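# Four arms carry a loaded container level onto pallet

## Task

Using the four arms, transfer the container so it rests entirely on the pallet. It must stay level throughout, nothing may drop freely more than a few centimetres, and its contents must still be inside at the end. The arm feet are at (metres, heading in degrees counter-clockwise from +x): arm1 (-0.40, +0.71, +1.03) heading -71; arm2 (+0.09, -0.47, +1.09) heading +104; arm3 (+0.67, -0.59, +0.72) heading +123; arm4 (+0.78, +0.73, +0.61) heading -96. At the end every gripper must release and the arms must back away. The result only counts if the container stays put with no robot holding it.

## Robot and tools

SETUP. Four identical i2rt Big YAM arms (arm1, arm2, arm3, arm4), each with six revolute joints, a two-finger gripper and a wrist camera (armN_cam_wrist). A fixed room camera, cam_high, also watches. Reach is roughly 1.0 m from the joint-1 axis. Loose objects may occasionally get a brief shove from outside. Knocking anything off the work area or onto the floor is a failure.

FRAMES. One shared scene frame: origin on the floor, +z up. The foot positions and headings in the task are given in it. "hand" means the midpoint between the fingertips; its z axis runs along the fingers and the fingers close along its y axis. When joints 1 and 6 are zero and the hand is level and pointing forward, the wrist camera rides above the hand looking at the fingertips. Camera calibration (intrinsics K, distortion D, T_world_to_cam, pos_world) is supplied per camera in OpenCV convention and may be off by a few degrees and millimetres; wrist-camera poses are computed from reported joints, so they can be less accurate.

TOOL execute_actions. Arguments: "actions" is a list holding exactly one action object, or empty (empty just reports state and images). The action maps robot names ("arm1".."arm4") to {"joints": {...}}, one separate object per arm; any subset of arms may appear. Inside "joints" each key is an absolute target (not an offset) in joint space:
- joint1_rad: -2.879 to 2.879 rad, base rotation, positive counter-clockwise seen from above; 0 unfolds the arm along its foot heading.
- joint2_rad: 0 to 3.141, shoulder; 0 has the upper arm pointing back roughly horizontal, increasing lifts it up then forward.
- joint3_rad: 0 to 3.019, elbow; 0 is fully folded, increasing opens it.
- joint4_rad: -1.692 to 1.57, hand pitch; positive tips the fingers up.
- joint5_rad: -1.57 to 1.57, hand yaw; positive toward the arm's right.
- joint6_rad: -2.094 to 2.094, hand roll; positive is clockwise viewed from behind the hand.
- gripper_m: 0 to 0.093 metres, fingertip gap (each finger moves half). Grip force is about 50-62 N per pad, sometimes lower.
"Done" tolerances are ±0.045, 0.14, 0.09, 0.055, 0.03, 0.035 rad and ±0.003 m. Omitted joints or arms keep pursuing earlier targets. Every motion in an action starts at once, joints move at different speeds, so the hand can sweep a wide path. Unknown keys or out-of-range values reject the whole call. "cameras" optionally lists camera names (or ["all"]; null/omitted means all; [] means none).

TOOL wait: {"seconds": 0 to 10}; commands nothing, returns state and images.
TOOL zoom_image: {"camera": name, "region": [x0, y0, x1, y1]} in pixels of that camera's last full image (top-left origin, at most 504x504).
TOOL read_manual: optional "section" ("licences"); only licence text.
TOOL finished_scene: {"scene": current scene number}; irreversible, reports success.

RESULTS. Each result gives per-robot state (joint_positions, joint torques, hand pose) plus images listed in the order of the "pictures" line. joint_status explains how each commanded motion ended: "off_target" = resting short of target and possibly still pushing; "contact_stop" or "time_out" = target dropped, holding current spot, except a time_out joint may keep a nearby target and keep pushing (listed in on_its_own). "joint command not followed" (with a "cause:" line) means a self/inter-arm clearance check refused that arm's joint targets (its gripper still acts); such joints show "not_followed" and may be retried on later actions until valid targets are sent. on_its_own lists joints not commanded this call; "held at" is the held target, not the actual position. Torques carry offsets, scaling and noise and are nonzero in free air. MOTOR HOT appears from 85 °C; at 100 °C an OVER-TEMPERATURE FAULT drops that arm and its gripper until cooled, and its keys read "limit_stop_at_motor_heat" (resend targets afterwards). A reported stop cancels the remaining motion calls in that reply.

CAUTIONS. Arms do not stop on contact and can press hard; prolonged pushing or holding loads heats motors. To relieve a pushing joint, command its reported position. Tiny target changes may not move a joint. Loaded joints sag after time_out. Two robots pressing hard together ends the run in failure; the clearance check may react late and ignores fingers, gripper bodies and wrist cameras. Objects touching robots are fine. The simulation keeps running while you deliberate, holding the last command. Avoid drops, slips, slams and tilting the container; release and retract before finishing.

Each tool is called after "Request:" by a JSON object that holds its "name" and its "arguments", one argument or row to a line.

## Session

Request:
{"name": "execute_actions", "arguments": {
  "actions": []
}}

Scene clock: 0.00 s.
Joint torques (N m, as the arm reports them, + toward a larger angle): no reading
Motor temperatures (°C, as the motors report them): arm1=[26 28 29 26 27 30] | arm2=[27 26 26 26 26 27] | arm3=[28 27 27 26 26 29] | arm4=[27 26 28 29 28 25]
arm1.joint_positions: joint1_rad=-0.590 joint2_rad=+0.468 joint3_rad=+1.452 joint4_rad=-1.314 joint5_rad=+0.159 joint6_rad=+0.151 gripper_m=+0.094
arm1.joint_status: not commanded
arm1.hand: x=-0.4672 y=+0.5683 z=+1.6272 quat_wxyz=(-0.340, -0.705, -0.406, +0.471) (m; scene frame)
arm2.joint_positions: joint1_rad=+0.245 joint2_rad=+0.550 joint3_rad=+1.327 joint4_rad=-1.225 joint5_rad=-0.121 joint6_rad=-0.005 gripper_m=+0.095
arm2.joint_status: not commanded
arm2.hand: x=-0.0336 y=-0.2903 z=+1.6395 quat_wxyz=(-0.235, +0.741, -0.401, -0.485) (m; scene frame)
arm3.joint_positions: joint1_rad=-0.434 joint2_rad=+0.498 joint3_rad=+1.353 joint4_rad=-1.173 joint5_rad=+0.194 joint6_rad=-0.181 gripper_m=+0.095
arm3.joint_status: not commanded
arm3.hand: x=+0.6751 y=-0.3749 z=+1.2987 quat_wxyz=(-0.470, +0.622, -0.521, -0.346) (m; scene frame)
arm4.joint_positions: joint1_rad=-0.237 joint2_rad=+0.620 joint3_rad=+1.370 joint4_rad=-1.418 joint5_rad=-0.090 joint6_rad=+0.201 gripper_m=+0.095
arm4.joint_status: not commanded
arm4.hand: x=+0.7153 y=+0.5070 z=+1.1212 quat_wxyz=(-0.313, -0.777, -0.456, +0.300) (m; scene frame)
pictures: arm1_cam_wrist, arm2_cam_wrist, arm3_cam_wrist, arm4_cam_wrist, cam_high
Images, in order (width x height): arm1_cam_wrist 896x504, arm2_cam_wrist 896x504, arm3_cam_wrist 896x504, arm4_cam_wrist 896x504, cam_high 896x504.

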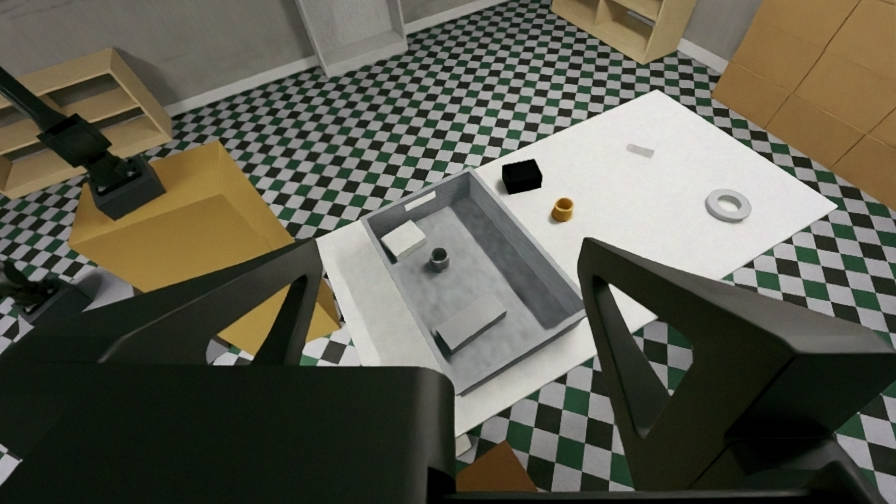

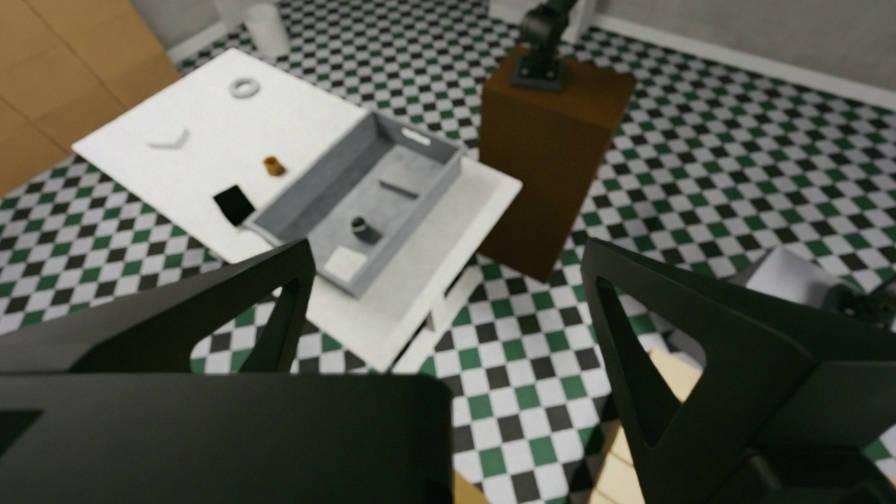

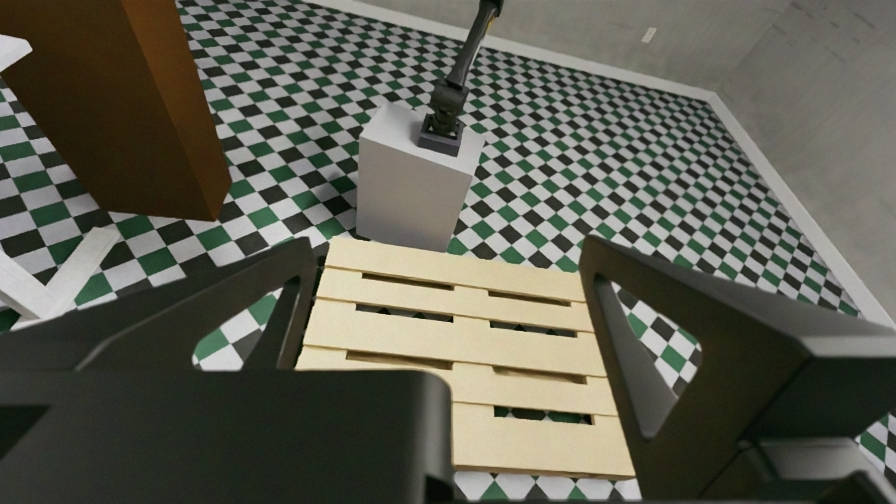

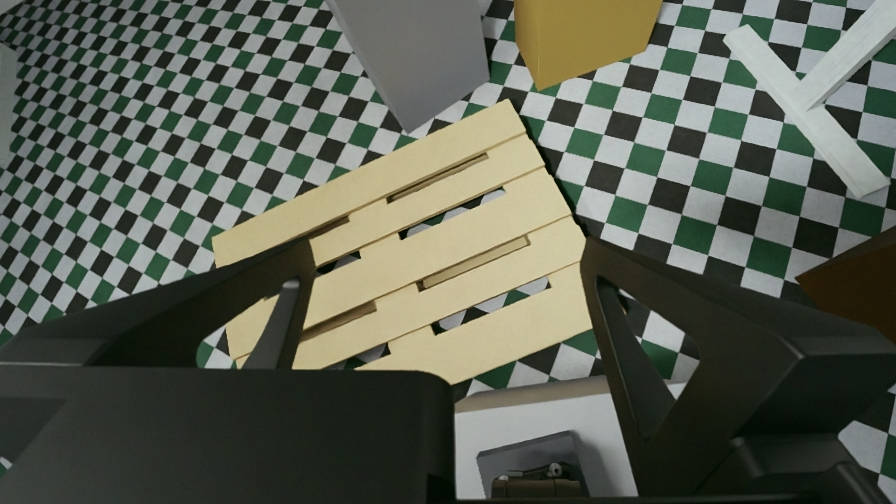

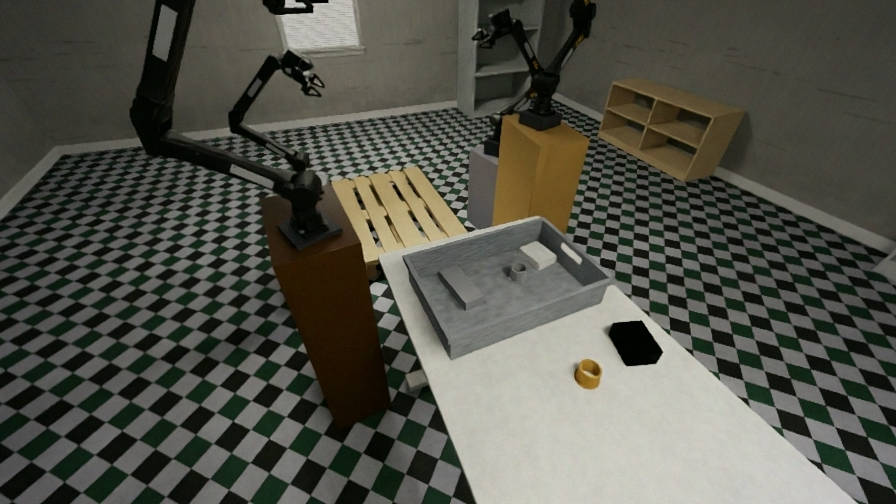

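Request:
{"name": "zoom_image", "arguments": {
  "camera": "cam_high",
  "region": [320, 150, 680, 380]
}}

Request:
{"name": "zoom_image", "arguments": {
  "camera": "arm1_cam_wrist",
  "region": [320, 150, 620, 410]
}}

Request:
{"name": "zoom_image", "arguments": {
  "camera": "arm2_cam_wrist",
  "region": [220, 90, 540, 320]
}}

Region (320, 150, 680, 380) of cam_high's 896x504 image, scaled by 1.400, with more detail than that image has; it fills the top 322 rows of this view, and the rest is white.

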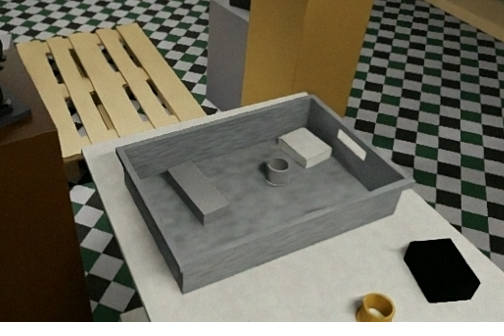

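Region (320, 150, 620, 410) of arm1_cam_wrist's 896x504 image, scaled by 1.680, with more detail than that image has; it fills the top 437 rows of this view, and the rest is white.

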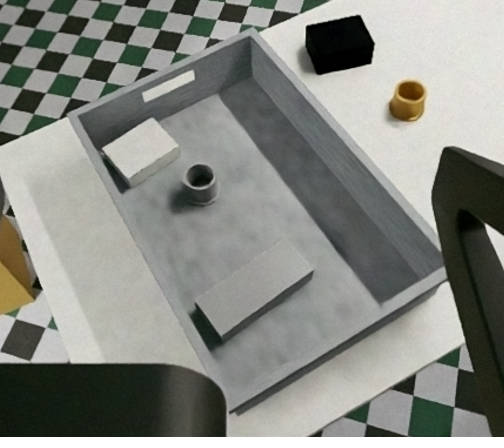

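Region (220, 90, 540, 320) of arm2_cam_wrist's 896x504 image, scaled by 1.575, with more detail than that image has; it fills the top 362 rows of this view, and the rest is white.

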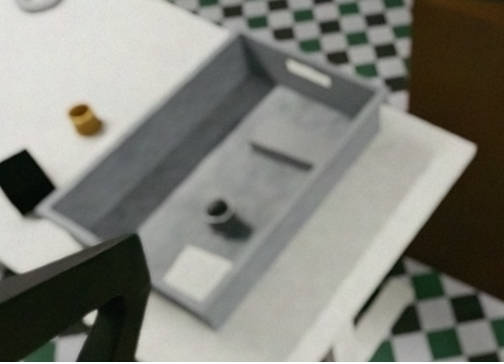

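Request:
{"name": "execute_actions", "arguments": {
  "actions": [
    {"arm1":{"joints":{"joint1_rad":-1.133,"joint2_rad":2.25,"joint3_rad":1.765,"joint4_rad":-1.025,"joint5_rad":0,"joint6_rad":-0.845,"gripper_m":0.093}},"arm2":{"joints":{"joint1_rad":0.682,"joint2_rad":2.48,"joint3_rad":2.04,"joint4_rad":-1.071,"joint5_rad":0,"joint6_rad":0.883,"gripper_m":0.093}}}
  ],
  "cameras": ["arm1_cam_wrist","arm2_cam_wrist","cam_high"]
}}

Scene clock: 8.77 s.
Joint torques (N m, as the arm reports them, + toward a larger angle): arm1=[ -0.11 -19.76   8.12  -0.15  -0.18  -0.21] | arm2=[  0.23 -20.92   9.47   0.5    0.09   0.23] | arm3=[ 0.2   5.92  9.38  1.74  0.14 -0.07] | arm4=[-0.36  2.27  8.52  2.5  -0.03 -0.02]
Motor temperatures (°C, as the motors report them): arm1=[26 29 30 27 27 30] | arm2=[27 26 28 26 26 27] | arm3=[28 27 29 26 26 29] | arm4=[27 26 30 29 28 25]
arm1.joint_positions: joint1_rad=-1.131 joint2_rad=+2.238 joint3_rad=+1.749 joint4_rad=-1.023 joint5_rad=+0.001 joint6_rad=-0.829 gripper_m=+0.093
arm1.joint_status: all done
arm1.hand: x=-0.8695 y=+0.2535 z=+0.9828 quat_wxyz=(+0.000, -0.696, -0.718, +0.025) (m; scene frame)
arm2.joint_positions: joint1_rad=+0.677 joint2_rad=+2.497 joint3_rad=+2.010 joint4_rad=-1.068 joint5_rad=-0.001 joint6_rad=+0.871 gripper_m=+0.093
arm2.joint_status: all done
arm2.hand: x=-0.4739 y=-0.0463 z=+0.9748 quat_wxyz=(-0.003, +0.726, -0.687, -0.014) (m; scene frame)
arm3.joint_positions: joint1_rad=-0.434 joint2_rad=+0.498 joint3_rad=+1.353 joint4_rad=-1.173 joint5_rad=+0.194 joint6_rad=-0.181 gripper_m=+0.095
arm3.joint_status: not commanded
arm3.hand: x=+0.6751 y=-0.3749 z=+1.2987 quat_wxyz=(-0.470, +0.622, -0.521, -0.346) (m; scene frame)
arm4.joint_positions: joint1_rad=-0.237 joint2_rad=+0.620 joint3_rad=+1.370 joint4_rad=-1.418 joint5_rad=-0.090 joint6_rad=+0.201 gripper_m=+0.095
arm4.joint_status: not commanded
arm4.hand: x=+0.7153 y=+0.5070 z=+1.1212 quat_wxyz=(-0.313, -0.777, -0.456, +0.300) (m; scene frame)
pictures: arm1_cam_wrist, arm2_cam_wrist, cam_high
camera_calibration (this result's frames):
arm1_cam_wrist: T_world_to_cam=[[-0.998763, -0.0324177, 0.0376973, -0.902296], [-0.00595263, 0.830718, 0.556662, -0.759921], [-0.0493615, 0.555749, -0.829883, 0.754571], [0, 0, 0, 1]] pos_world=[-0.868457, 0.182677, 1.08324]
arm2_cam_wrist: T_world_to_cam=[[0.998377, 0.0539424, -0.0182844, 0.492129], [0.0548847, -0.825325, 0.561984, -0.555896], [0.0152242, -0.562075, -0.826946, 0.909005], [0, 0, 0, 1]] pos_world=[-0.474659, 0.0255873, 1.0731]
Images, in order (width x height): arm1_cam_wrist 896x504, arm2_cam_wrist 896x504, cam_high 896x504.

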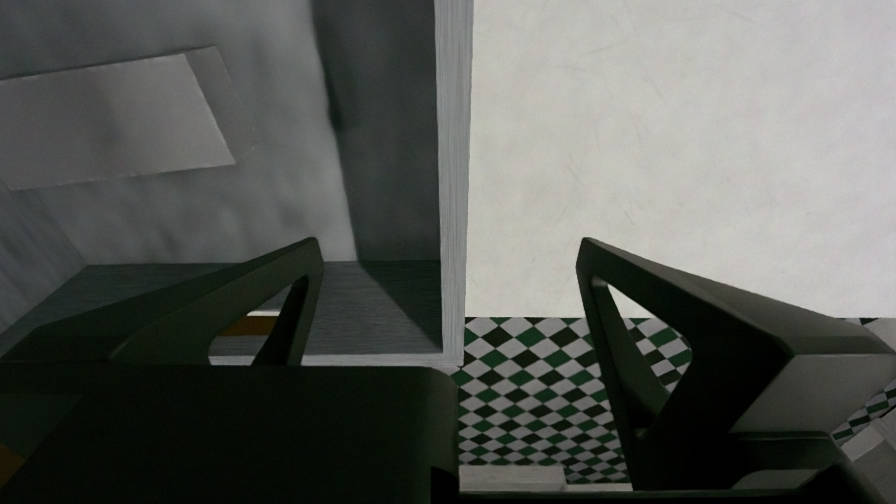

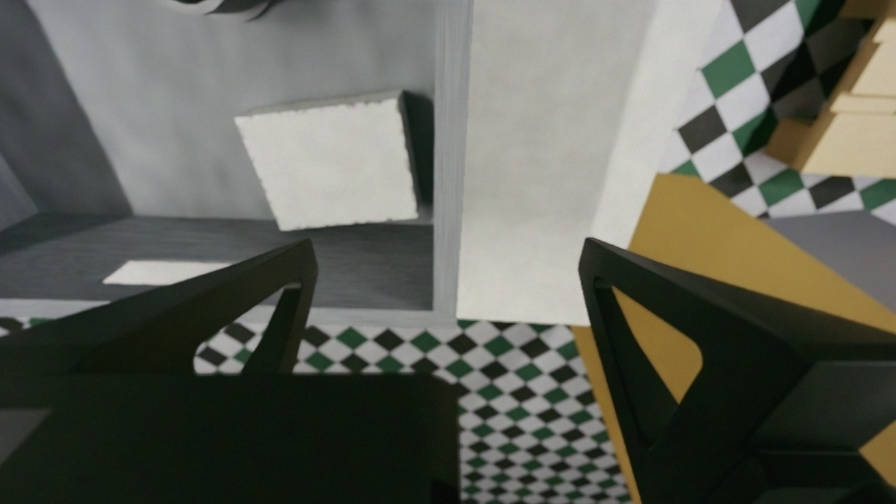

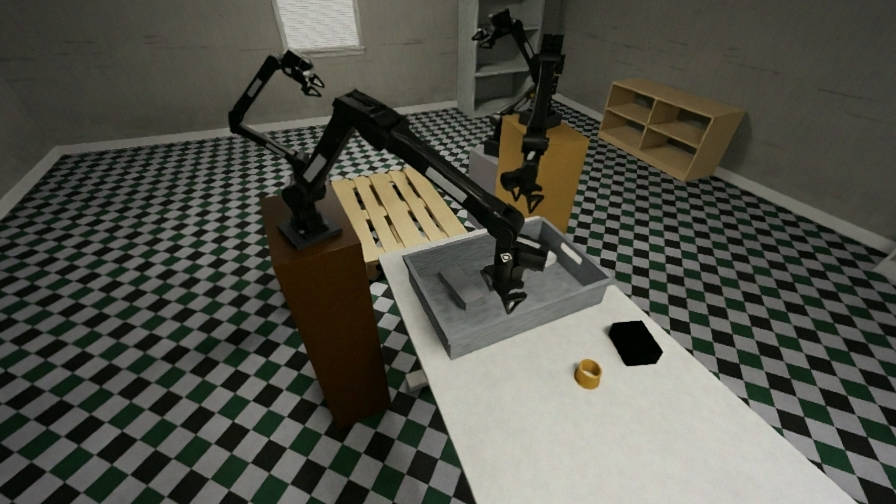

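Request:
{"name": "execute_actions", "arguments": {
  "actions": [
    {"arm1":{"joints":{"joint2_rad":2.535,"joint3_rad":1.812,"joint4_rad":-0.829}},"arm2":{"joints":{"joint2_rad":2.772,"joint3_rad":2.18,"joint4_rad":-0.934}}}
  ],
  "cameras": ["arm1_cam_wrist","arm2_cam_wrist"]
}}

Scene clock: 10.30 s.
Joint torques (N m, as the arm reports them, + toward a larger angle): arm1=[  0.05 -19.66   5.35   0.02   0.    -0.21] | arm2=[  0.37 -20.94   8.     0.91   0.1    0.21] | arm3=[ 0.44  5.01  9.57  1.87  0.1  -0.06] | arm4=[-0.57  1.92  8.5   2.42 -0.02 -0.05]
Motor temperatures (°C, as the motors report them): arm1=[26 29 30 27 27 30] | arm2=[27 26 29 26 26 27] | arm3=[28 27 29 26 26 29] | arm4=[27 26 30 29 28 25]
arm1.joint_positions: joint1_rad=-1.134 joint2_rad=+2.503 joint3_rad=+1.817 joint4_rad=-0.832 joint5_rad=-0.002 joint6_rad=-0.830 gripper_m=+0.093
arm1.joint_status: all done
arm1.hand: x=-0.8788 y=+0.2452 z=+0.8359 quat_wxyz=(-0.002, -0.696, -0.718, +0.022) (m; scene frame)
arm2.joint_positions: joint1_rad=+0.676 joint2_rad=+2.775 joint3_rad=+2.165 joint4_rad=-0.940 joint5_rad=-0.001 joint6_rad=+0.872 gripper_m=+0.093
arm2.joint_status: all done
arm2.hand: x=-0.4825 y=-0.0372 z=+0.8335 quat_wxyz=(-0.002, +0.725, -0.688, -0.016) (m; scene frame)
arm3.joint_positions: joint1_rad=-0.434 joint2_rad=+0.498 joint3_rad=+1.353 joint4_rad=-1.173 joint5_rad=+0.194 joint6_rad=-0.181 gripper_m=+0.095
arm3.joint_status: not commanded
arm3.hand: x=+0.6751 y=-0.3749 z=+1.2987 quat_wxyz=(-0.470, +0.622, -0.521, -0.346) (m; scene frame)
arm4.joint_positions: joint1_rad=-0.237 joint2_rad=+0.620 joint3_rad=+1.370 joint4_rad=-1.418 joint5_rad=-0.090 joint6_rad=+0.201 gripper_m=+0.095
arm4.joint_status: not commanded
arm4.hand: x=+0.7153 y=+0.5070 z=+1.1212 quat_wxyz=(-0.313, -0.777, -0.456, +0.300) (m; scene frame)
pictures: arm1_cam_wrist, arm2_cam_wrist
camera_calibration (this result's frames):
arm1_cam_wrist: T_world_to_cam=[[-0.999041, -0.0315346, 0.0303905, -0.90062], [-0.0092107, 0.829695, 0.558142, -0.675158], [-0.0428156, 0.557326, -0.829189, 0.641654], [0, 0, 0, 1]] pos_world=[-0.878502, 0.174164, 0.936257]
arm2_cam_wrist: T_world_to_cam=[[0.998454, 0.0510002, -0.0220969, 0.500711], [0.0546229, -0.826844, 0.559772, -0.466881], [0.0102778, -0.560114, -0.828352, 0.796323], [0, 0, 0, 1]] pos_world=[-0.482619, 0.0344579, 0.932047]
Images, in order (width x height): arm1_cam_wrist 896x504, arm2_cam_wrist 896x504.

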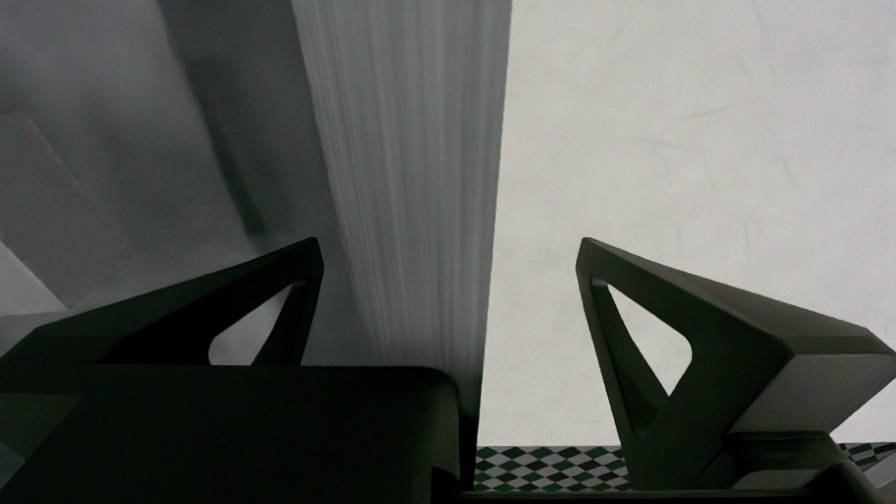

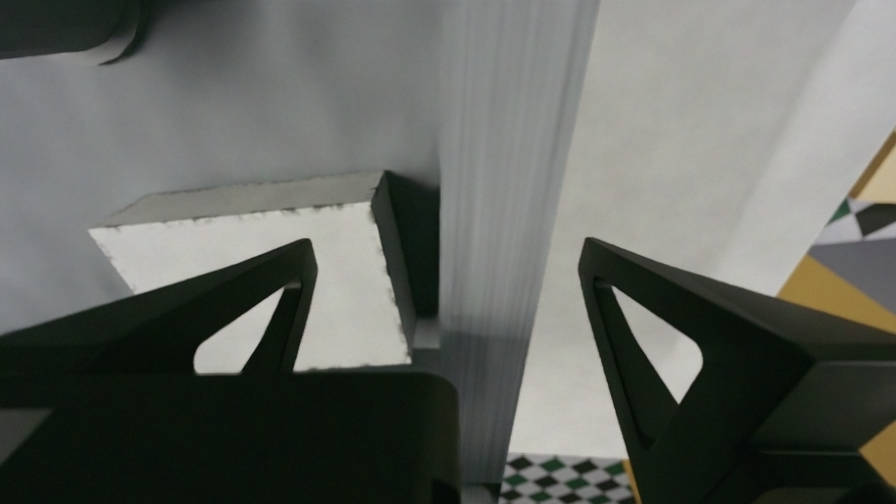

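Request:
{"name": "execute_actions", "arguments": {
  "actions": [
    {"arm1":{"joints":{"gripper_m":0}},"arm2":{"joints":{"gripper_m":0}}}
  ],
  "cameras": ["arm1_cam_wrist","arm2_cam_wrist","cam_high"]
}}

Scene clock: 11.33 s.
Joint torques (N m, as the arm reports them, + toward a larger angle): arm1=[  0.36 -19.54   5.42   0.44   0.75  -0.13] | arm2=[  0.42 -20.94   8.1    0.7    0.38  -0.03] | arm3=[ 0.19  5.64  9.53  1.81  0.12 -0.08] | arm4=[-0.59  2.65  8.57  2.44 -0.07  0.01]
Motor temperatures (°C, as the motors report them): arm1=[26 29 30 27 27 30] | arm2=[27 27 29 26 26 27] | arm3=[28 27 29 26 26 29] | arm4=[27 26 30 29 28 25]
arm1.joint_positions: joint1_rad=-1.138 joint2_rad=+2.503 joint3_rad=+1.815 joint4_rad=-0.843 joint5_rad=-0.018 joint6_rad=-0.839 gripper_m=+0.013
arm1.joint_status: gripper_m off_target (ended at +0.013, target +0.000)
arm1.hand: x=-0.8765 y=+0.2477 z=+0.8354 quat_wxyz=(-0.009, -0.694, -0.719, +0.016) (m; scene frame)
arm2.joint_positions: joint1_rad=+0.674 joint2_rad=+2.775 joint3_rad=+2.163 joint4_rad=-0.935 joint5_rad=-0.008 joint6_rad=+0.896 gripper_m=+0.013
arm2.joint_status: gripper_m off_target (ended at +0.013, target +0.000)
arm2.hand: x=-0.4823 y=-0.0368 z=+0.8330 quat_wxyz=(+0.001, +0.716, -0.698, -0.017) (m; scene frame)
arm3.joint_positions: joint1_rad=-0.434 joint2_rad=+0.498 joint3_rad=+1.353 joint4_rad=-1.173 joint5_rad=+0.194 joint6_rad=-0.181 gripper_m=+0.095
arm3.joint_status: not commanded
arm3.hand: x=+0.6751 y=-0.3749 z=+1.2987 quat_wxyz=(-0.470, +0.622, -0.521, -0.346) (m; scene frame)
arm4.joint_positions: joint1_rad=-0.237 joint2_rad=+0.620 joint3_rad=+1.370 joint4_rad=-1.418 joint5_rad=-0.090 joint6_rad=+0.201 gripper_m=+0.095
arm4.joint_status: not commanded
arm4.hand: x=+0.7153 y=+0.5070 z=+1.1212 quat_wxyz=(-0.313, -0.777, -0.456, +0.300) (m; scene frame)
pictures: arm1_cam_wrist, arm2_cam_wrist, cam_high
camera_calibration (this result's frames):
arm1_cam_wrist: T_world_to_cam=[[-0.999276, -0.0362883, 0.0114221, -0.881429], [-0.0238188, 0.830886, 0.555933, -0.688155], [-0.0296643, 0.555258, -0.831149, 0.6536], [0, 0, 0, 1]] pos_world=[-0.877793, 0.176876, 0.935874]
arm2_cam_wrist: T_world_to_cam=[[0.999276, 0.0248439, -0.0288205, 0.505547], [0.0367683, -0.825428, 0.563308, -0.47769], [-0.00979449, -0.56396, -0.825744, 0.784112], [0, 0, 0, 1]] pos_world=[-0.479938, 0.0353495, 0.931133]
Images, in order (width x height): arm1_cam_wrist 896x504, arm2_cam_wrist 896x504, cam_high 896x504.

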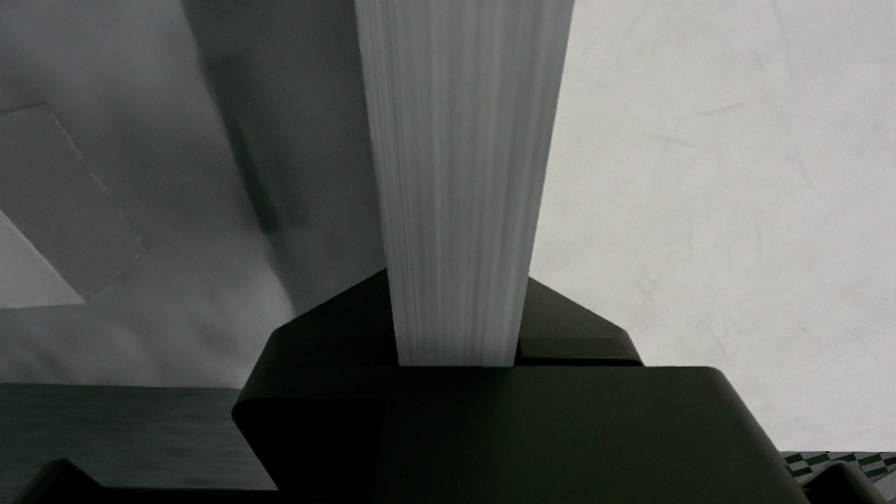

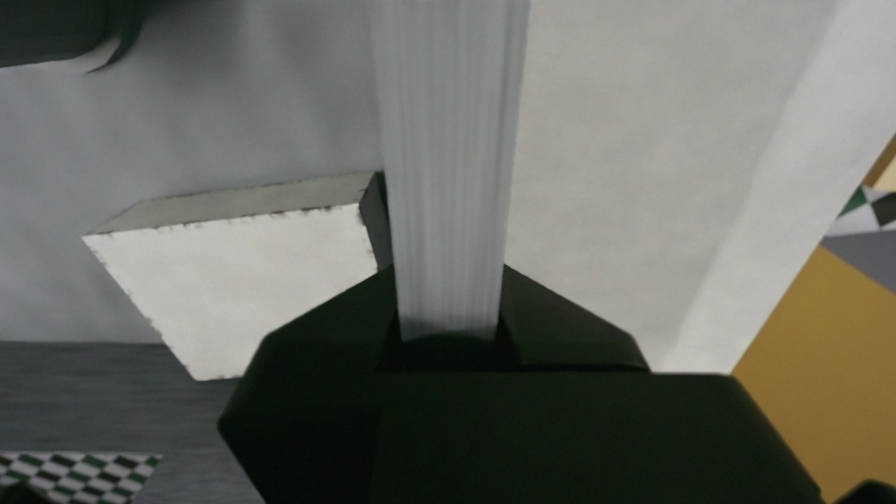

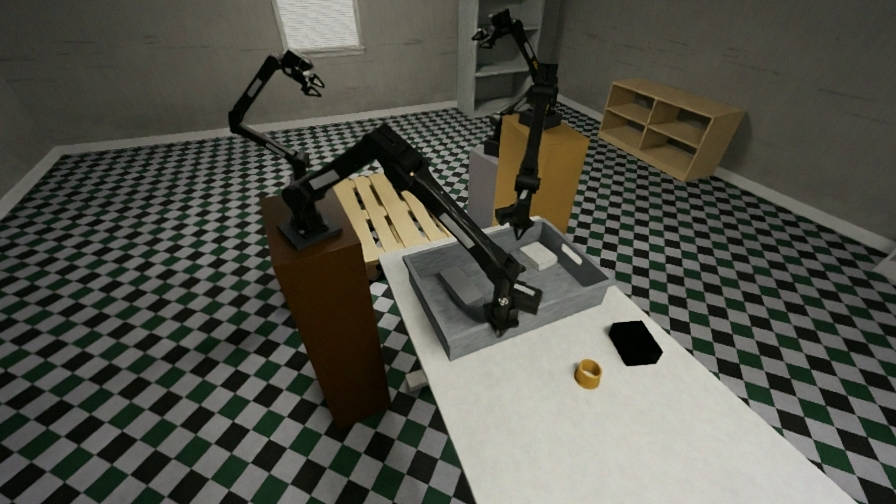

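Request:
{"name": "execute_actions", "arguments": {
  "actions": [
    {"arm1":{"joints":{"joint2_rad":2.42,"joint4_rad":-0.92}},"arm2":{"joints":{"joint2_rad":2.697,"joint4_rad":-1.015}}}
  ],
  "cameras": ["cam_high"]
}}

Scene clock: 13.30 s.
Joint torques (N m, as the arm reports them, + toward a larger angle): arm1=[  0.41 -27.24   5.5   -1.75   1.52  -0.23] | arm2=[  0.53 -25.61   8.08  -2.15   0.24  -0.15] | arm3=[ 0.64  5.31  9.44  1.9   0.09 -0.09] | arm4=[-0.43  2.25  8.47  2.4  -0.04  0.  ]
Motor temperatures (°C, as the motors report them): arm1=[26 30 30 27 27 30] | arm2=[27 28 29 26 26 27] | arm3=[28 27 30 26 26 29] | arm4=[27 26 31 29 28 25]
arm1.joint_positions: joint1_rad=-1.139 joint2_rad=+2.499 joint3_rad=+1.814 joint4_rad=-0.876 joint5_rad=-0.034 joint6_rad=-0.828 gripper_m=+0.011
arm1.joint_status: all done
arm1.hand: x=-0.8696 y=+0.2513 z=+0.8375 quat_wxyz=(-0.018, -0.699, -0.715, +0.001) (m; scene frame)
arm2.joint_positions: joint1_rad=+0.673 joint2_rad=+2.774 joint3_rad=+2.163 joint4_rad=-0.952 joint5_rad=-0.005 joint6_rad=+0.908 gripper_m=+0.013
arm2.joint_status: joint4_rad time_out (moved -0.017 of -0.080); the others done
arm2.on_its_own: joint4_rad reads -0.952 and still pushes toward -1.015 since a time_out
arm2.hand: x=-0.4789 y=-0.0383 z=+0.8337 quat_wxyz=(-0.001, +0.712, -0.702, -0.009) (m; scene frame)
arm3.joint_positions: joint1_rad=-0.434 joint2_rad=+0.498 joint3_rad=+1.353 joint4_rad=-1.173 joint5_rad=+0.194 joint6_rad=-0.181 gripper_m=+0.095
arm3.joint_status: not commanded
arm3.hand: x=+0.6751 y=-0.3749 z=+1.2987 quat_wxyz=(-0.470, +0.622, -0.521, -0.346) (m; scene frame)
arm4.joint_positions: joint1_rad=-0.237 joint2_rad=+0.620 joint3_rad=+1.370 joint4_rad=-1.418 joint5_rad=-0.090 joint6_rad=+0.201 gripper_m=+0.095
arm4.joint_status: not commanded
arm4.hand: x=+0.7153 y=+0.5070 z=+1.1212 quat_wxyz=(-0.313, -0.777, -0.456, +0.300) (m; scene frame)
pictures: cam_high
Images, in order (width x height): cam_high 896x504.

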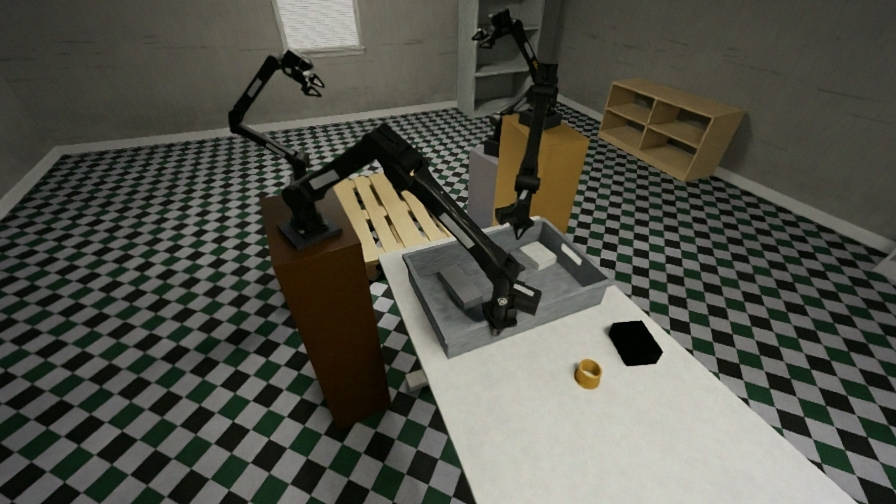

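Request:
{"name": "execute_actions", "arguments": {
  "actions": [
    {"arm1":{"joints":{"joint2_rad":2.33,"joint3_rad":1.86,"joint4_rad":-0.89}},"arm2":{"joints":{"joint2_rad":2.60,"joint3_rad":2.23,"joint4_rad":-0.97}}}
  ],
  "cameras": ["cam_high"]
}}

Scene clock: 14.50 s.
Joint torques (N m, as the arm reports them, + toward a larger angle): arm1=[  1.33 -28.57   9.91   0.03   0.79  -0.02] | arm2=[  0.22 -28.5   11.81   0.37   1.76  -0.11] | arm3=[ 0.7   6.06  9.45  1.91  0.09 -0.05] | arm4=[-1.08  2.02  8.45  2.43 -0.01 -0.05]
Motor temperatures (°C, as the motors report them): arm1=[26 31 31 27 27 30] | arm2=[27 28 29 26 26 27] | arm3=[28 27 30 26 26 29] | arm4=[27 26 31 29 28 25]
arm1.joint_positions: joint1_rad=-1.151 joint2_rad=+2.424 joint3_rad=+1.814 joint4_rad=-0.893 joint5_rad=-0.018 joint6_rad=-0.849 gripper_m=+0.011
arm1.joint_status: all done
arm1.hand: x=-0.8902 y=+0.2467 z=+0.8857 quat_wxyz=(-0.009, -0.695, -0.718, +0.030) (m; scene frame)
arm2.joint_positions: joint1_rad=+0.677 joint2_rad=+2.722 joint3_rad=+2.163 joint4_rad=-0.963 joint5_rad=-0.041 joint6_rad=+0.904 gripper_m=+0.013
arm2.joint_status: all done
arm2.hand: x=-0.4974 y=-0.0356 z=+0.8702 quat_wxyz=(+0.019, +0.715, -0.699, -0.027) (m; scene frame)
arm3.joint_positions: joint1_rad=-0.434 joint2_rad=+0.498 joint3_rad=+1.353 joint4_rad=-1.173 joint5_rad=+0.194 joint6_rad=-0.181 gripper_m=+0.095
arm3.joint_status: not commanded
arm3.hand: x=+0.6751 y=-0.3749 z=+1.2987 quat_wxyz=(-0.470, +0.622, -0.521, -0.346) (m; scene frame)
arm4.joint_positions: joint1_rad=-0.237 joint2_rad=+0.620 joint3_rad=+1.370 joint4_rad=-1.418 joint5_rad=-0.090 joint6_rad=+0.201 gripper_m=+0.095
arm4.joint_status: not commanded
arm4.hand: x=+0.7153 y=+0.5070 z=+1.1212 quat_wxyz=(-0.313, -0.777, -0.456, +0.300) (m; scene frame)
pictures: cam_high
Images, in order (width x height): cam_high 896x504.

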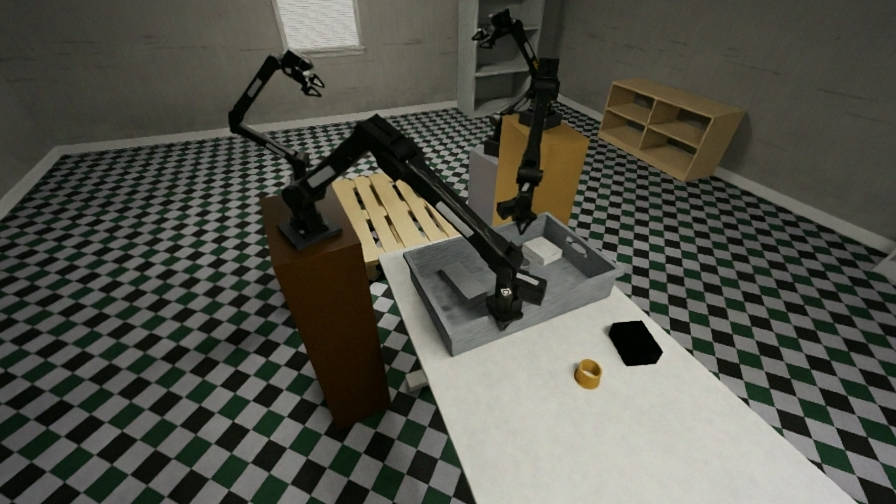

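Request:
{"name": "execute_actions", "arguments": {
  "actions": [
    {"arm1":{"joints":{"joint1_rad":-1.106,"joint2_rad":2.26,"joint3_rad":1.69,"joint4_rad":-0.872,"joint6_rad":-0.79}},"arm2":{"joints":{"joint1_rad":0.633,"joint2_rad":2.50,"joint3_rad":2.055,"joint4_rad":-0.963,"joint6_rad":0.86}}}
  ],
  "cameras": ["cam_high"]
}}

Scene clock: 16.07 s.
Joint torques (N m, as the arm reports them, + toward a larger angle): arm1=[  1.29 -26.66   7.43  -0.09   1.96   0.18] | arm2=[ -0.06 -27.78   9.44   0.36   0.81   0.04] | arm3=[ 0.57  6.04  9.47  1.84  0.11 -0.09] | arm4=[-0.3   2.14  8.49  2.36 -0.03 -0.03]
Motor temperatures (°C, as the motors report them): arm1=[26 31 31 27 28 30] | arm2=[27 29 30 26 26 27] | arm3=[28 27 30 26 26 29] | arm4=[27 26 31 29 28 25]
arm1.joint_positions: joint1_rad=-1.124 joint2_rad=+2.345 joint3_rad=+1.670 joint4_rad=-0.873 joint5_rad=-0.042 joint6_rad=-0.816 gripper_m=+0.011
arm1.joint_status: all done
arm1.hand: x=-0.8442 y=+0.2606 z=+0.8915 quat_wxyz=(-0.022, -0.698, -0.716, +0.008) (m; scene frame)
arm2.joint_positions: joint1_rad=+0.632 joint2_rad=+2.619 joint3_rad=+2.019 joint4_rad=-0.956 joint5_rad=-0.019 joint6_rad=+0.866 gripper_m=+0.013
arm2.joint_status: all done
arm2.hand: x=-0.4532 y=-0.0255 z=+0.8946 quat_wxyz=(+0.006, +0.712, -0.702, -0.012) (m; scene frame)
arm3.joint_positions: joint1_rad=-0.434 joint2_rad=+0.498 joint3_rad=+1.353 joint4_rad=-1.173 joint5_rad=+0.194 joint6_rad=-0.181 gripper_m=+0.095
arm3.joint_status: not commanded
arm3.hand: x=+0.6751 y=-0.3749 z=+1.2987 quat_wxyz=(-0.470, +0.622, -0.521, -0.346) (m; scene frame)
arm4.joint_positions: joint1_rad=-0.237 joint2_rad=+0.620 joint3_rad=+1.370 joint4_rad=-1.418 joint5_rad=-0.090 joint6_rad=+0.201 gripper_m=+0.095
arm4.joint_status: not commanded
arm4.hand: x=+0.7153 y=+0.5070 z=+1.1212 quat_wxyz=(-0.313, -0.777, -0.456, +0.300) (m; scene frame)
pictures: cam_high
Images, in order (width x height): cam_high 896x504.

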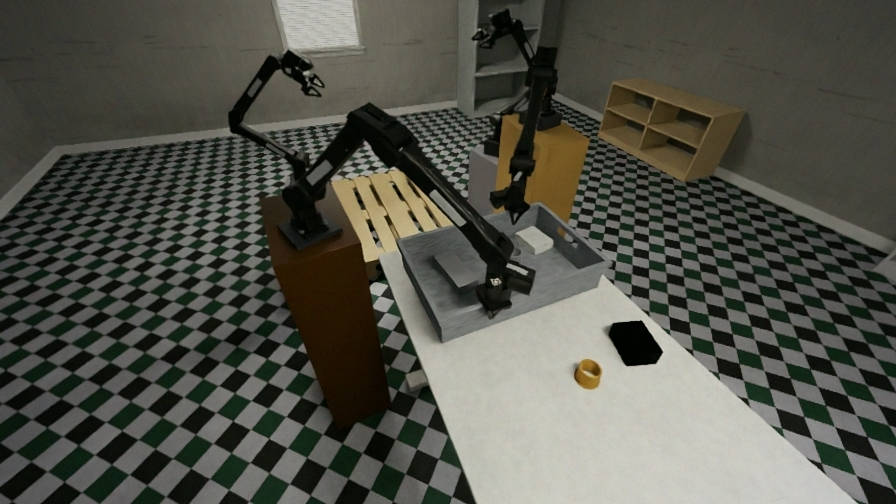

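Request:
{"name": "execute_actions", "arguments": {
  "actions": [
    {"arm1":{"joints":{"joint1_rad":-0.992,"joint2_rad":2.17,"joint3_rad":1.46,"joint4_rad":-0.761,"joint5_rad":0.03,"joint6_rad":-0.68}},"arm2":{"joints":{"joint1_rad":0.553,"joint2_rad":2.37,"joint3_rad":1.75,"joint4_rad":-0.803,"joint5_rad":0.015,"joint6_rad":0.78}}}
  ],
  "cameras": ["cam_high"]
}}

Scene clock: 18.37 s.
Joint torques (N m, as the arm reports them, + toward a larger angle): arm1=[  1.5  -23.4    7.02  -0.37   2.67   0.21] | arm2=[  0.48 -25.91   8.71   0.08   0.88   0.16] | arm3=[ 0.45  5.6   9.59  1.83  0.14 -0.07] | arm4=[-0.83  2.79  8.49  2.4  -0.02 -0.06]
Motor temperatures (°C, as the motors report them): arm1=[26 32 31 27 28 30] | arm2=[27 30 30 26 26 27] | arm3=[28 27 30 26 26 29] | arm4=[27 26 31 29 28 25]
arm1.joint_positions: joint1_rad=-1.013 joint2_rad=+2.237 joint3_rad=+1.436 joint4_rad=-0.754 joint5_rad=-0.026 joint6_rad=-0.709 gripper_m=+0.011
arm1.joint_status: joint5_rad time_out (moved +0.016 of +0.072); the others done
arm1.on_its_own: joint5_rad reads -0.026 and still pushes toward +0.030 since a time_out
arm1.hand: x=-0.7557 y=+0.2619 z=+0.8890 quat_wxyz=(-0.015, -0.696, -0.718, +0.003) (m; scene frame)
arm2.joint_positions: joint1_rad=+0.545 joint2_rad=+2.489 joint3_rad=+1.713 joint4_rad=-0.791 joint5_rad=-0.005 joint6_rad=+0.774 gripper_m=+0.013
arm2.joint_status: all done
arm2.hand: x=-0.3642 y=-0.0237 z=+0.8887 quat_wxyz=(-0.002, +0.714, -0.700, -0.008) (m; scene frame)
arm3.joint_positions: joint1_rad=-0.434 joint2_rad=+0.498 joint3_rad=+1.353 joint4_rad=-1.173 joint5_rad=+0.194 joint6_rad=-0.181 gripper_m=+0.095
arm3.joint_status: not commanded
arm3.hand: x=+0.6751 y=-0.3749 z=+1.2987 quat_wxyz=(-0.470, +0.622, -0.521, -0.346) (m; scene frame)
arm4.joint_positions: joint1_rad=-0.237 joint2_rad=+0.620 joint3_rad=+1.370 joint4_rad=-1.418 joint5_rad=-0.090 joint6_rad=+0.201 gripper_m=+0.095
arm4.joint_status: not commanded
arm4.hand: x=+0.7153 y=+0.5070 z=+1.1212 quat_wxyz=(-0.313, -0.777, -0.456, +0.300) (m; scene frame)
pictures: cam_high
Images, in order (width x height): cam_high 896x504.

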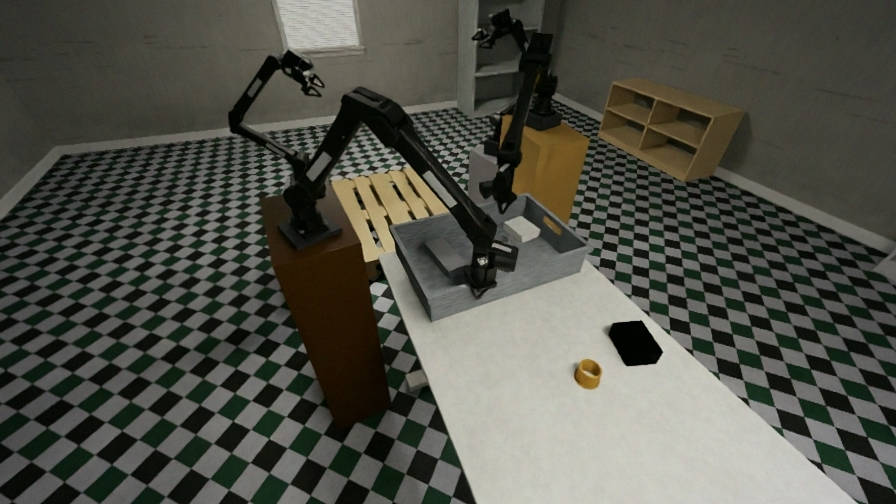

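Request:
{"name": "execute_actions", "arguments": {
  "actions": [
    {"arm1":{"joints":{"joint1_rad":-0.815,"joint2_rad":2.075,"joint3_rad":1.225,"joint4_rad":-0.636,"joint6_rad":-0.49}},"arm2":{"joints":{"joint1_rad":0.402,"joint2_rad":2.24,"joint3_rad":1.43,"joint4_rad":-0.628,"joint6_rad":0.635}}}
  ],
  "cameras": ["cam_high","arm2_cam_wrist","arm4_cam_wrist"]
}}

Scene clock: 19.90 s.
Joint torques (N m, as the arm reports them, + toward a larger angle): arm1=[  0.44 -20.32   6.58  -0.57   2.9    0.21] | arm2=[  0.56 -23.03   7.67   0.28   1.2    0.19] | arm3=[ 0.02  5.57  9.57  1.64  0.14 -0.05] | arm4=[-0.98  2.24  8.53  2.37 -0.03 -0.06]
Motor temperatures (°C, as the motors report them): arm1=[26 32 31 27 29 30] | arm2=[27 30 30 26 27 27] | arm3=[28 27 30 26 26 29] | arm4=[27 26 31 29 28 25]
arm1.joint_positions: joint1_rad=-0.823 joint2_rad=+2.127 joint3_rad=+1.197 joint4_rad=-0.623 joint5_rad=-0.031 joint6_rad=-0.518 gripper_m=+0.011
arm1.joint_status: all done
arm1.on_its_own: joint5_rad reads -0.031 and still pushes toward +0.030 since a time_out
arm1.hand: x=-0.6318 y=+0.2610 z=+0.8880 quat_wxyz=(-0.019, -0.697, -0.717, +0.000) (m; scene frame)
arm2.joint_positions: joint1_rad=+0.394 joint2_rad=+2.349 joint3_rad=+1.393 joint4_rad=-0.620 joint5_rad=-0.012 joint6_rad=+0.626 gripper_m=+0.014
arm2.joint_status: all done
arm2.hand: x=-0.2432 y=-0.0274 z=+0.8896 quat_wxyz=(+0.002, +0.713, -0.701, -0.004) (m; scene frame)
arm3.joint_positions: joint1_rad=-0.434 joint2_rad=+0.498 joint3_rad=+1.353 joint4_rad=-1.173 joint5_rad=+0.194 joint6_rad=-0.181 gripper_m=+0.095
arm3.joint_status: not commanded
arm3.hand: x=+0.6751 y=-0.3749 z=+1.2987 quat_wxyz=(-0.470, +0.622, -0.521, -0.346) (m; scene frame)
arm4.joint_positions: joint1_rad=-0.237 joint2_rad=+0.620 joint3_rad=+1.370 joint4_rad=-1.418 joint5_rad=-0.090 joint6_rad=+0.201 gripper_m=+0.095
arm4.joint_status: not commanded
arm4.hand: x=+0.7153 y=+0.5070 z=+1.1212 quat_wxyz=(-0.313, -0.777, -0.456, +0.300) (m; scene frame)
pictures: arm2_cam_wrist, arm4_cam_wrist, cam_high
camera_calibration (this result's frames):
arm2_cam_wrist: T_world_to_cam=[[0.999816, 0.0147505, -0.0122659, 0.253132], [0.0191302, -0.814485, 0.579869, -0.529419], [-0.00143701, -0.579997, -0.814617, 0.830193], [0, 0, 0, 1]] pos_world=[-0.241764, 0.0465725, 0.986388]
Images, in order (width x height): arm2_cam_wrist 896x504, arm4_cam_wrist 896x504, cam_high 896x504.

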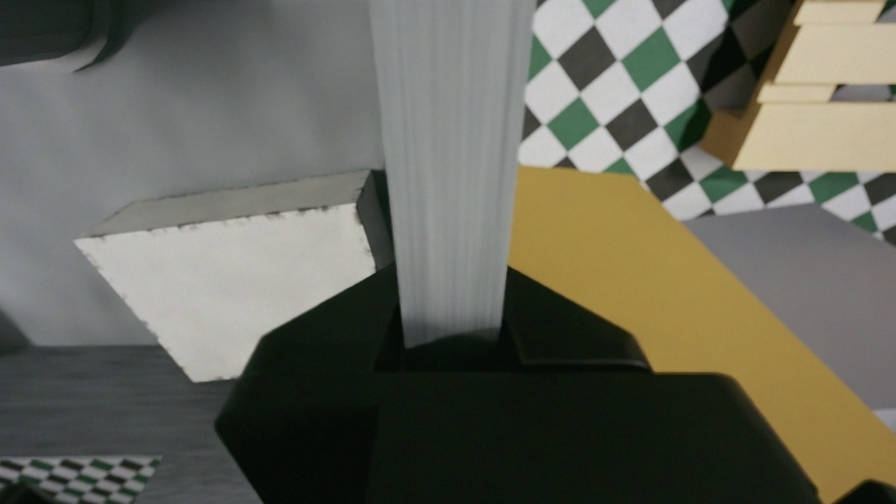

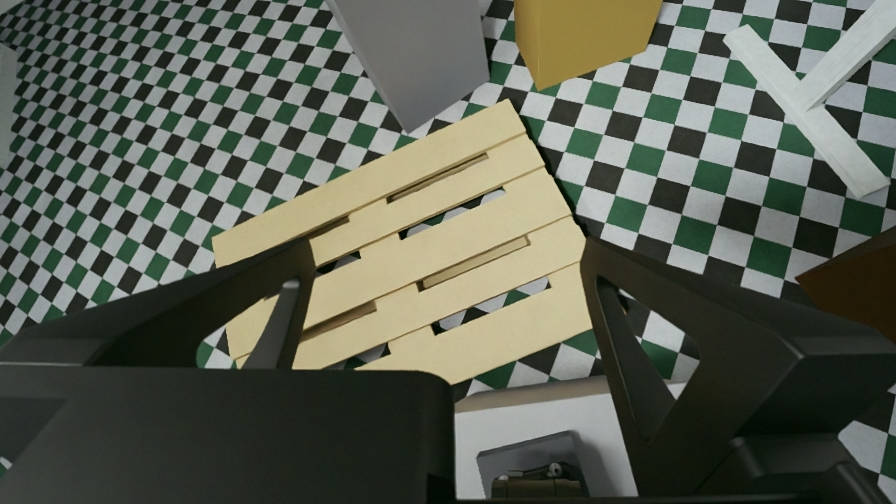

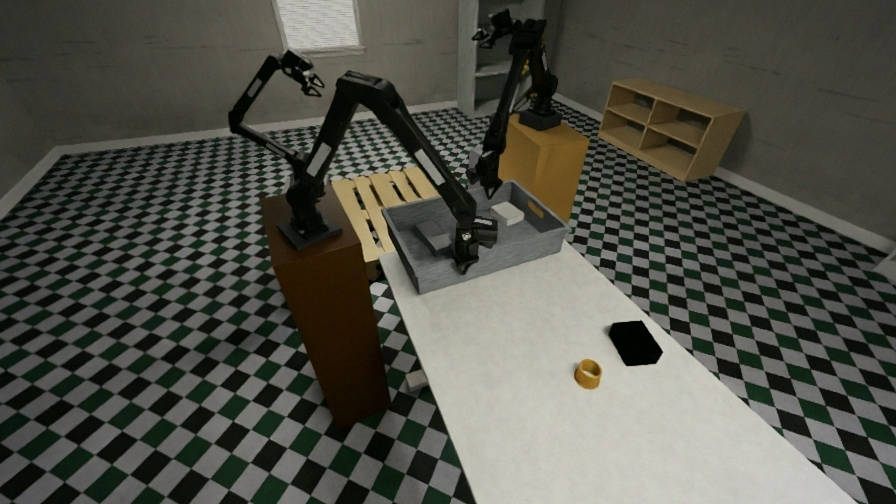

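Request:
{"name": "execute_actions", "arguments": {
  "actions": [
    {"arm1":{"joints":{"joint1_rad":-0.545,"joint2_rad":2.01,"joint3_rad":1.07,"joint4_rad":-0.555,"joint6_rad":-0.215}},"arm2":{"joints":{"joint1_rad":0.176,"joint2_rad":2.15,"joint3_rad":1.187,"joint4_rad":-0.48,"joint6_rad":0.405}}}
  ],
  "cameras": ["cam_high"]
}}

Scene clock: 22.53 s.
Joint torques (N m, as the arm reports them, + toward a larger angle): arm1=[  0.85 -17.99   5.82  -0.78   2.67   0.36] | arm2=[  0.78 -20.12   7.06   0.42   1.56   0.26] | arm3=[ 0.27  5.65  9.56  1.83  0.09 -0.12] | arm4=[-0.81  2.29  8.43  2.38 -0.04 -0.05]
Motor temperatures (°C, as the motors report them): arm1=[26 32 31 27 30 30] | arm2=[27 30 30 26 27 27] | arm3=[28 27 30 26 26 29] | arm4=[27 26 32 29 28 25]
arm1.joint_positions: joint1_rad=-0.557 joint2_rad=+2.049 joint3_rad=+1.045 joint4_rad=-0.535 joint5_rad=-0.026 joint6_rad=-0.260 gripper_m=+0.011
arm1.joint_status: joint6_rad time_out (moved +0.258 of +0.303); the others done
arm1.on_its_own: joint5_rad reads -0.026 and still pushes toward +0.030 since a time_out; joint6_rad reads -0.260 and still pushes toward -0.215 since a time_out
arm1.hand: x=-0.4952 y=+0.2568 z=+0.8920 quat_wxyz=(-0.020, -0.694, -0.720, +0.003) (m; scene frame)
arm2.joint_positions: joint1_rad=+0.167 joint2_rad=+2.244 joint3_rad=+1.146 joint4_rad=-0.475 joint5_rad=-0.022 joint6_rad=+0.390 gripper_m=+0.013
arm2.joint_status: all done
arm2.hand: x=-0.1077 y=-0.0290 z=+0.8930 quat_wxyz=(+0.007, +0.716, -0.698, -0.008) (m; scene frame)
arm3.joint_positions: joint1_rad=-0.434 joint2_rad=+0.498 joint3_rad=+1.353 joint4_rad=-1.173 joint5_rad=+0.194 joint6_rad=-0.181 gripper_m=+0.095
arm3.joint_status: not commanded
arm3.hand: x=+0.6751 y=-0.3749 z=+1.2987 quat_wxyz=(-0.470, +0.622, -0.521, -0.346) (m; scene frame)
arm4.joint_positions: joint1_rad=-0.237 joint2_rad=+0.620 joint3_rad=+1.370 joint4_rad=-1.418 joint5_rad=-0.090 joint6_rad=+0.201 gripper_m=+0.095
arm4.joint_status: not commanded
arm4.hand: x=+0.7153 y=+0.5070 z=+1.1212 quat_wxyz=(-0.313, -0.777, -0.456, +0.300) (m; scene frame)
pictures: cam_high
Images, in order (width x height): cam_high 896x504.

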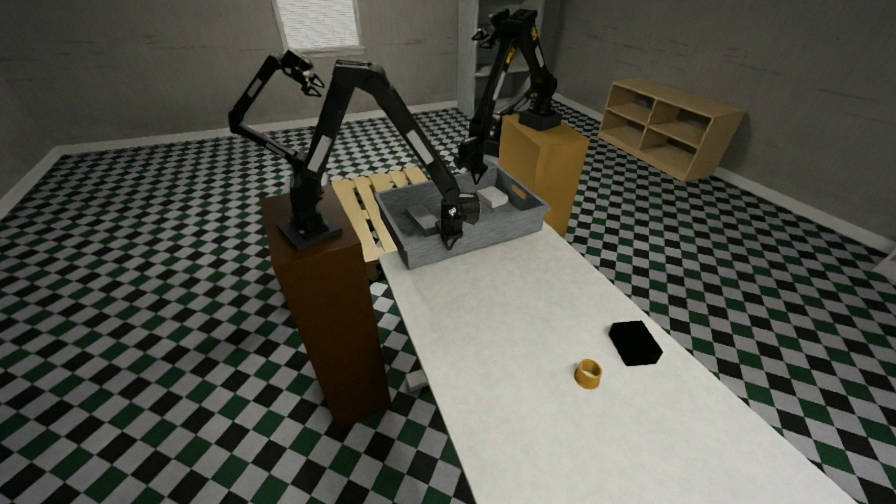

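Request:
{"name": "execute_actions", "arguments": {
  "actions": [
    {"arm1":{"joints":{"joint1_rad":-0.235,"joint2_rad":2.01,"joint3_rad":1.04,"joint4_rad":-0.545,"joint6_rad":0.07}},"arm2":{"joints":{"joint1_rad":-0.11,"joint2_rad":2.11,"joint3_rad":1.067,"joint4_rad":-0.40,"joint6_rad":0.12}}}
  ],
  "cameras": ["cam_high"]
}}

Scene clock: 23.97 s.
Joint torques (N m, as the arm reports them, + toward a larger angle): arm1=[  0.77 -17.95   4.67  -1.17   2.43   0.25] | arm2=[  1.65 -19.17   6.3    0.86   1.59   0.51] | arm3=[ 0.34  5.47  9.56  1.76  0.12 -0.11] | arm4=[-0.87  2.08  8.44  2.47 -0.04  0.01]
Motor temperatures (°C, as the motors report them): arm1=[26 32 31 27 30 30] | arm2=[27 31 30 26 27 27] | arm3=[28 27 31 26 26 29] | arm4=[27 26 32 29 28 25]
arm1.joint_positions: joint1_rad=-0.246 joint2_rad=+2.049 joint3_rad=+1.028 joint4_rad=-0.514 joint5_rad=-0.020 joint6_rad=+0.037 gripper_m=+0.011
arm1.joint_status: all done
arm1.on_its_own: joint5_rad reads -0.020 and still pushes toward +0.030 since a time_out
arm1.hand: x=-0.3517 y=+0.2527 z=+0.8898 quat_wxyz=(-0.021, -0.689, -0.725, +0.000) (m; scene frame)
arm2.joint_positions: joint1_rad=-0.131 joint2_rad=+2.206 joint3_rad=+1.029 joint4_rad=-0.405 joint5_rad=-0.024 joint6_rad=+0.081 gripper_m=+0.014
arm2.joint_status: joint6_rad off_target (ended at +0.080, target +0.120); the others done
arm2.hand: x=+0.0349 y=-0.0292 z=+0.8911 quat_wxyz=(+0.008, +0.720, -0.694, -0.009) (m; scene frame)
arm3.joint_positions: joint1_rad=-0.434 joint2_rad=+0.498 joint3_rad=+1.353 joint4_rad=-1.173 joint5_rad=+0.194 joint6_rad=-0.181 gripper_m=+0.095
arm3.joint_status: not commanded
arm3.hand: x=+0.6751 y=-0.3749 z=+1.2987 quat_wxyz=(-0.470, +0.622, -0.521, -0.346) (m; scene frame)
arm4.joint_positions: joint1_rad=-0.237 joint2_rad=+0.620 joint3_rad=+1.370 joint4_rad=-1.418 joint5_rad=-0.090 joint6_rad=+0.201 gripper_m=+0.095
arm4.joint_status: not commanded
arm4.hand: x=+0.7153 y=+0.5070 z=+1.1212 quat_wxyz=(-0.313, -0.777, -0.456, +0.300) (m; scene frame)
pictures: cam_high
Images, in order (width x height): cam_high 896x504.

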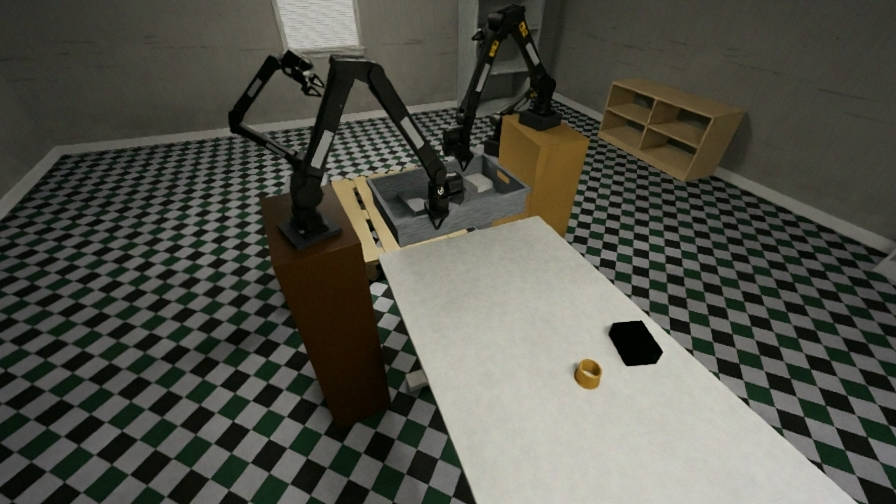

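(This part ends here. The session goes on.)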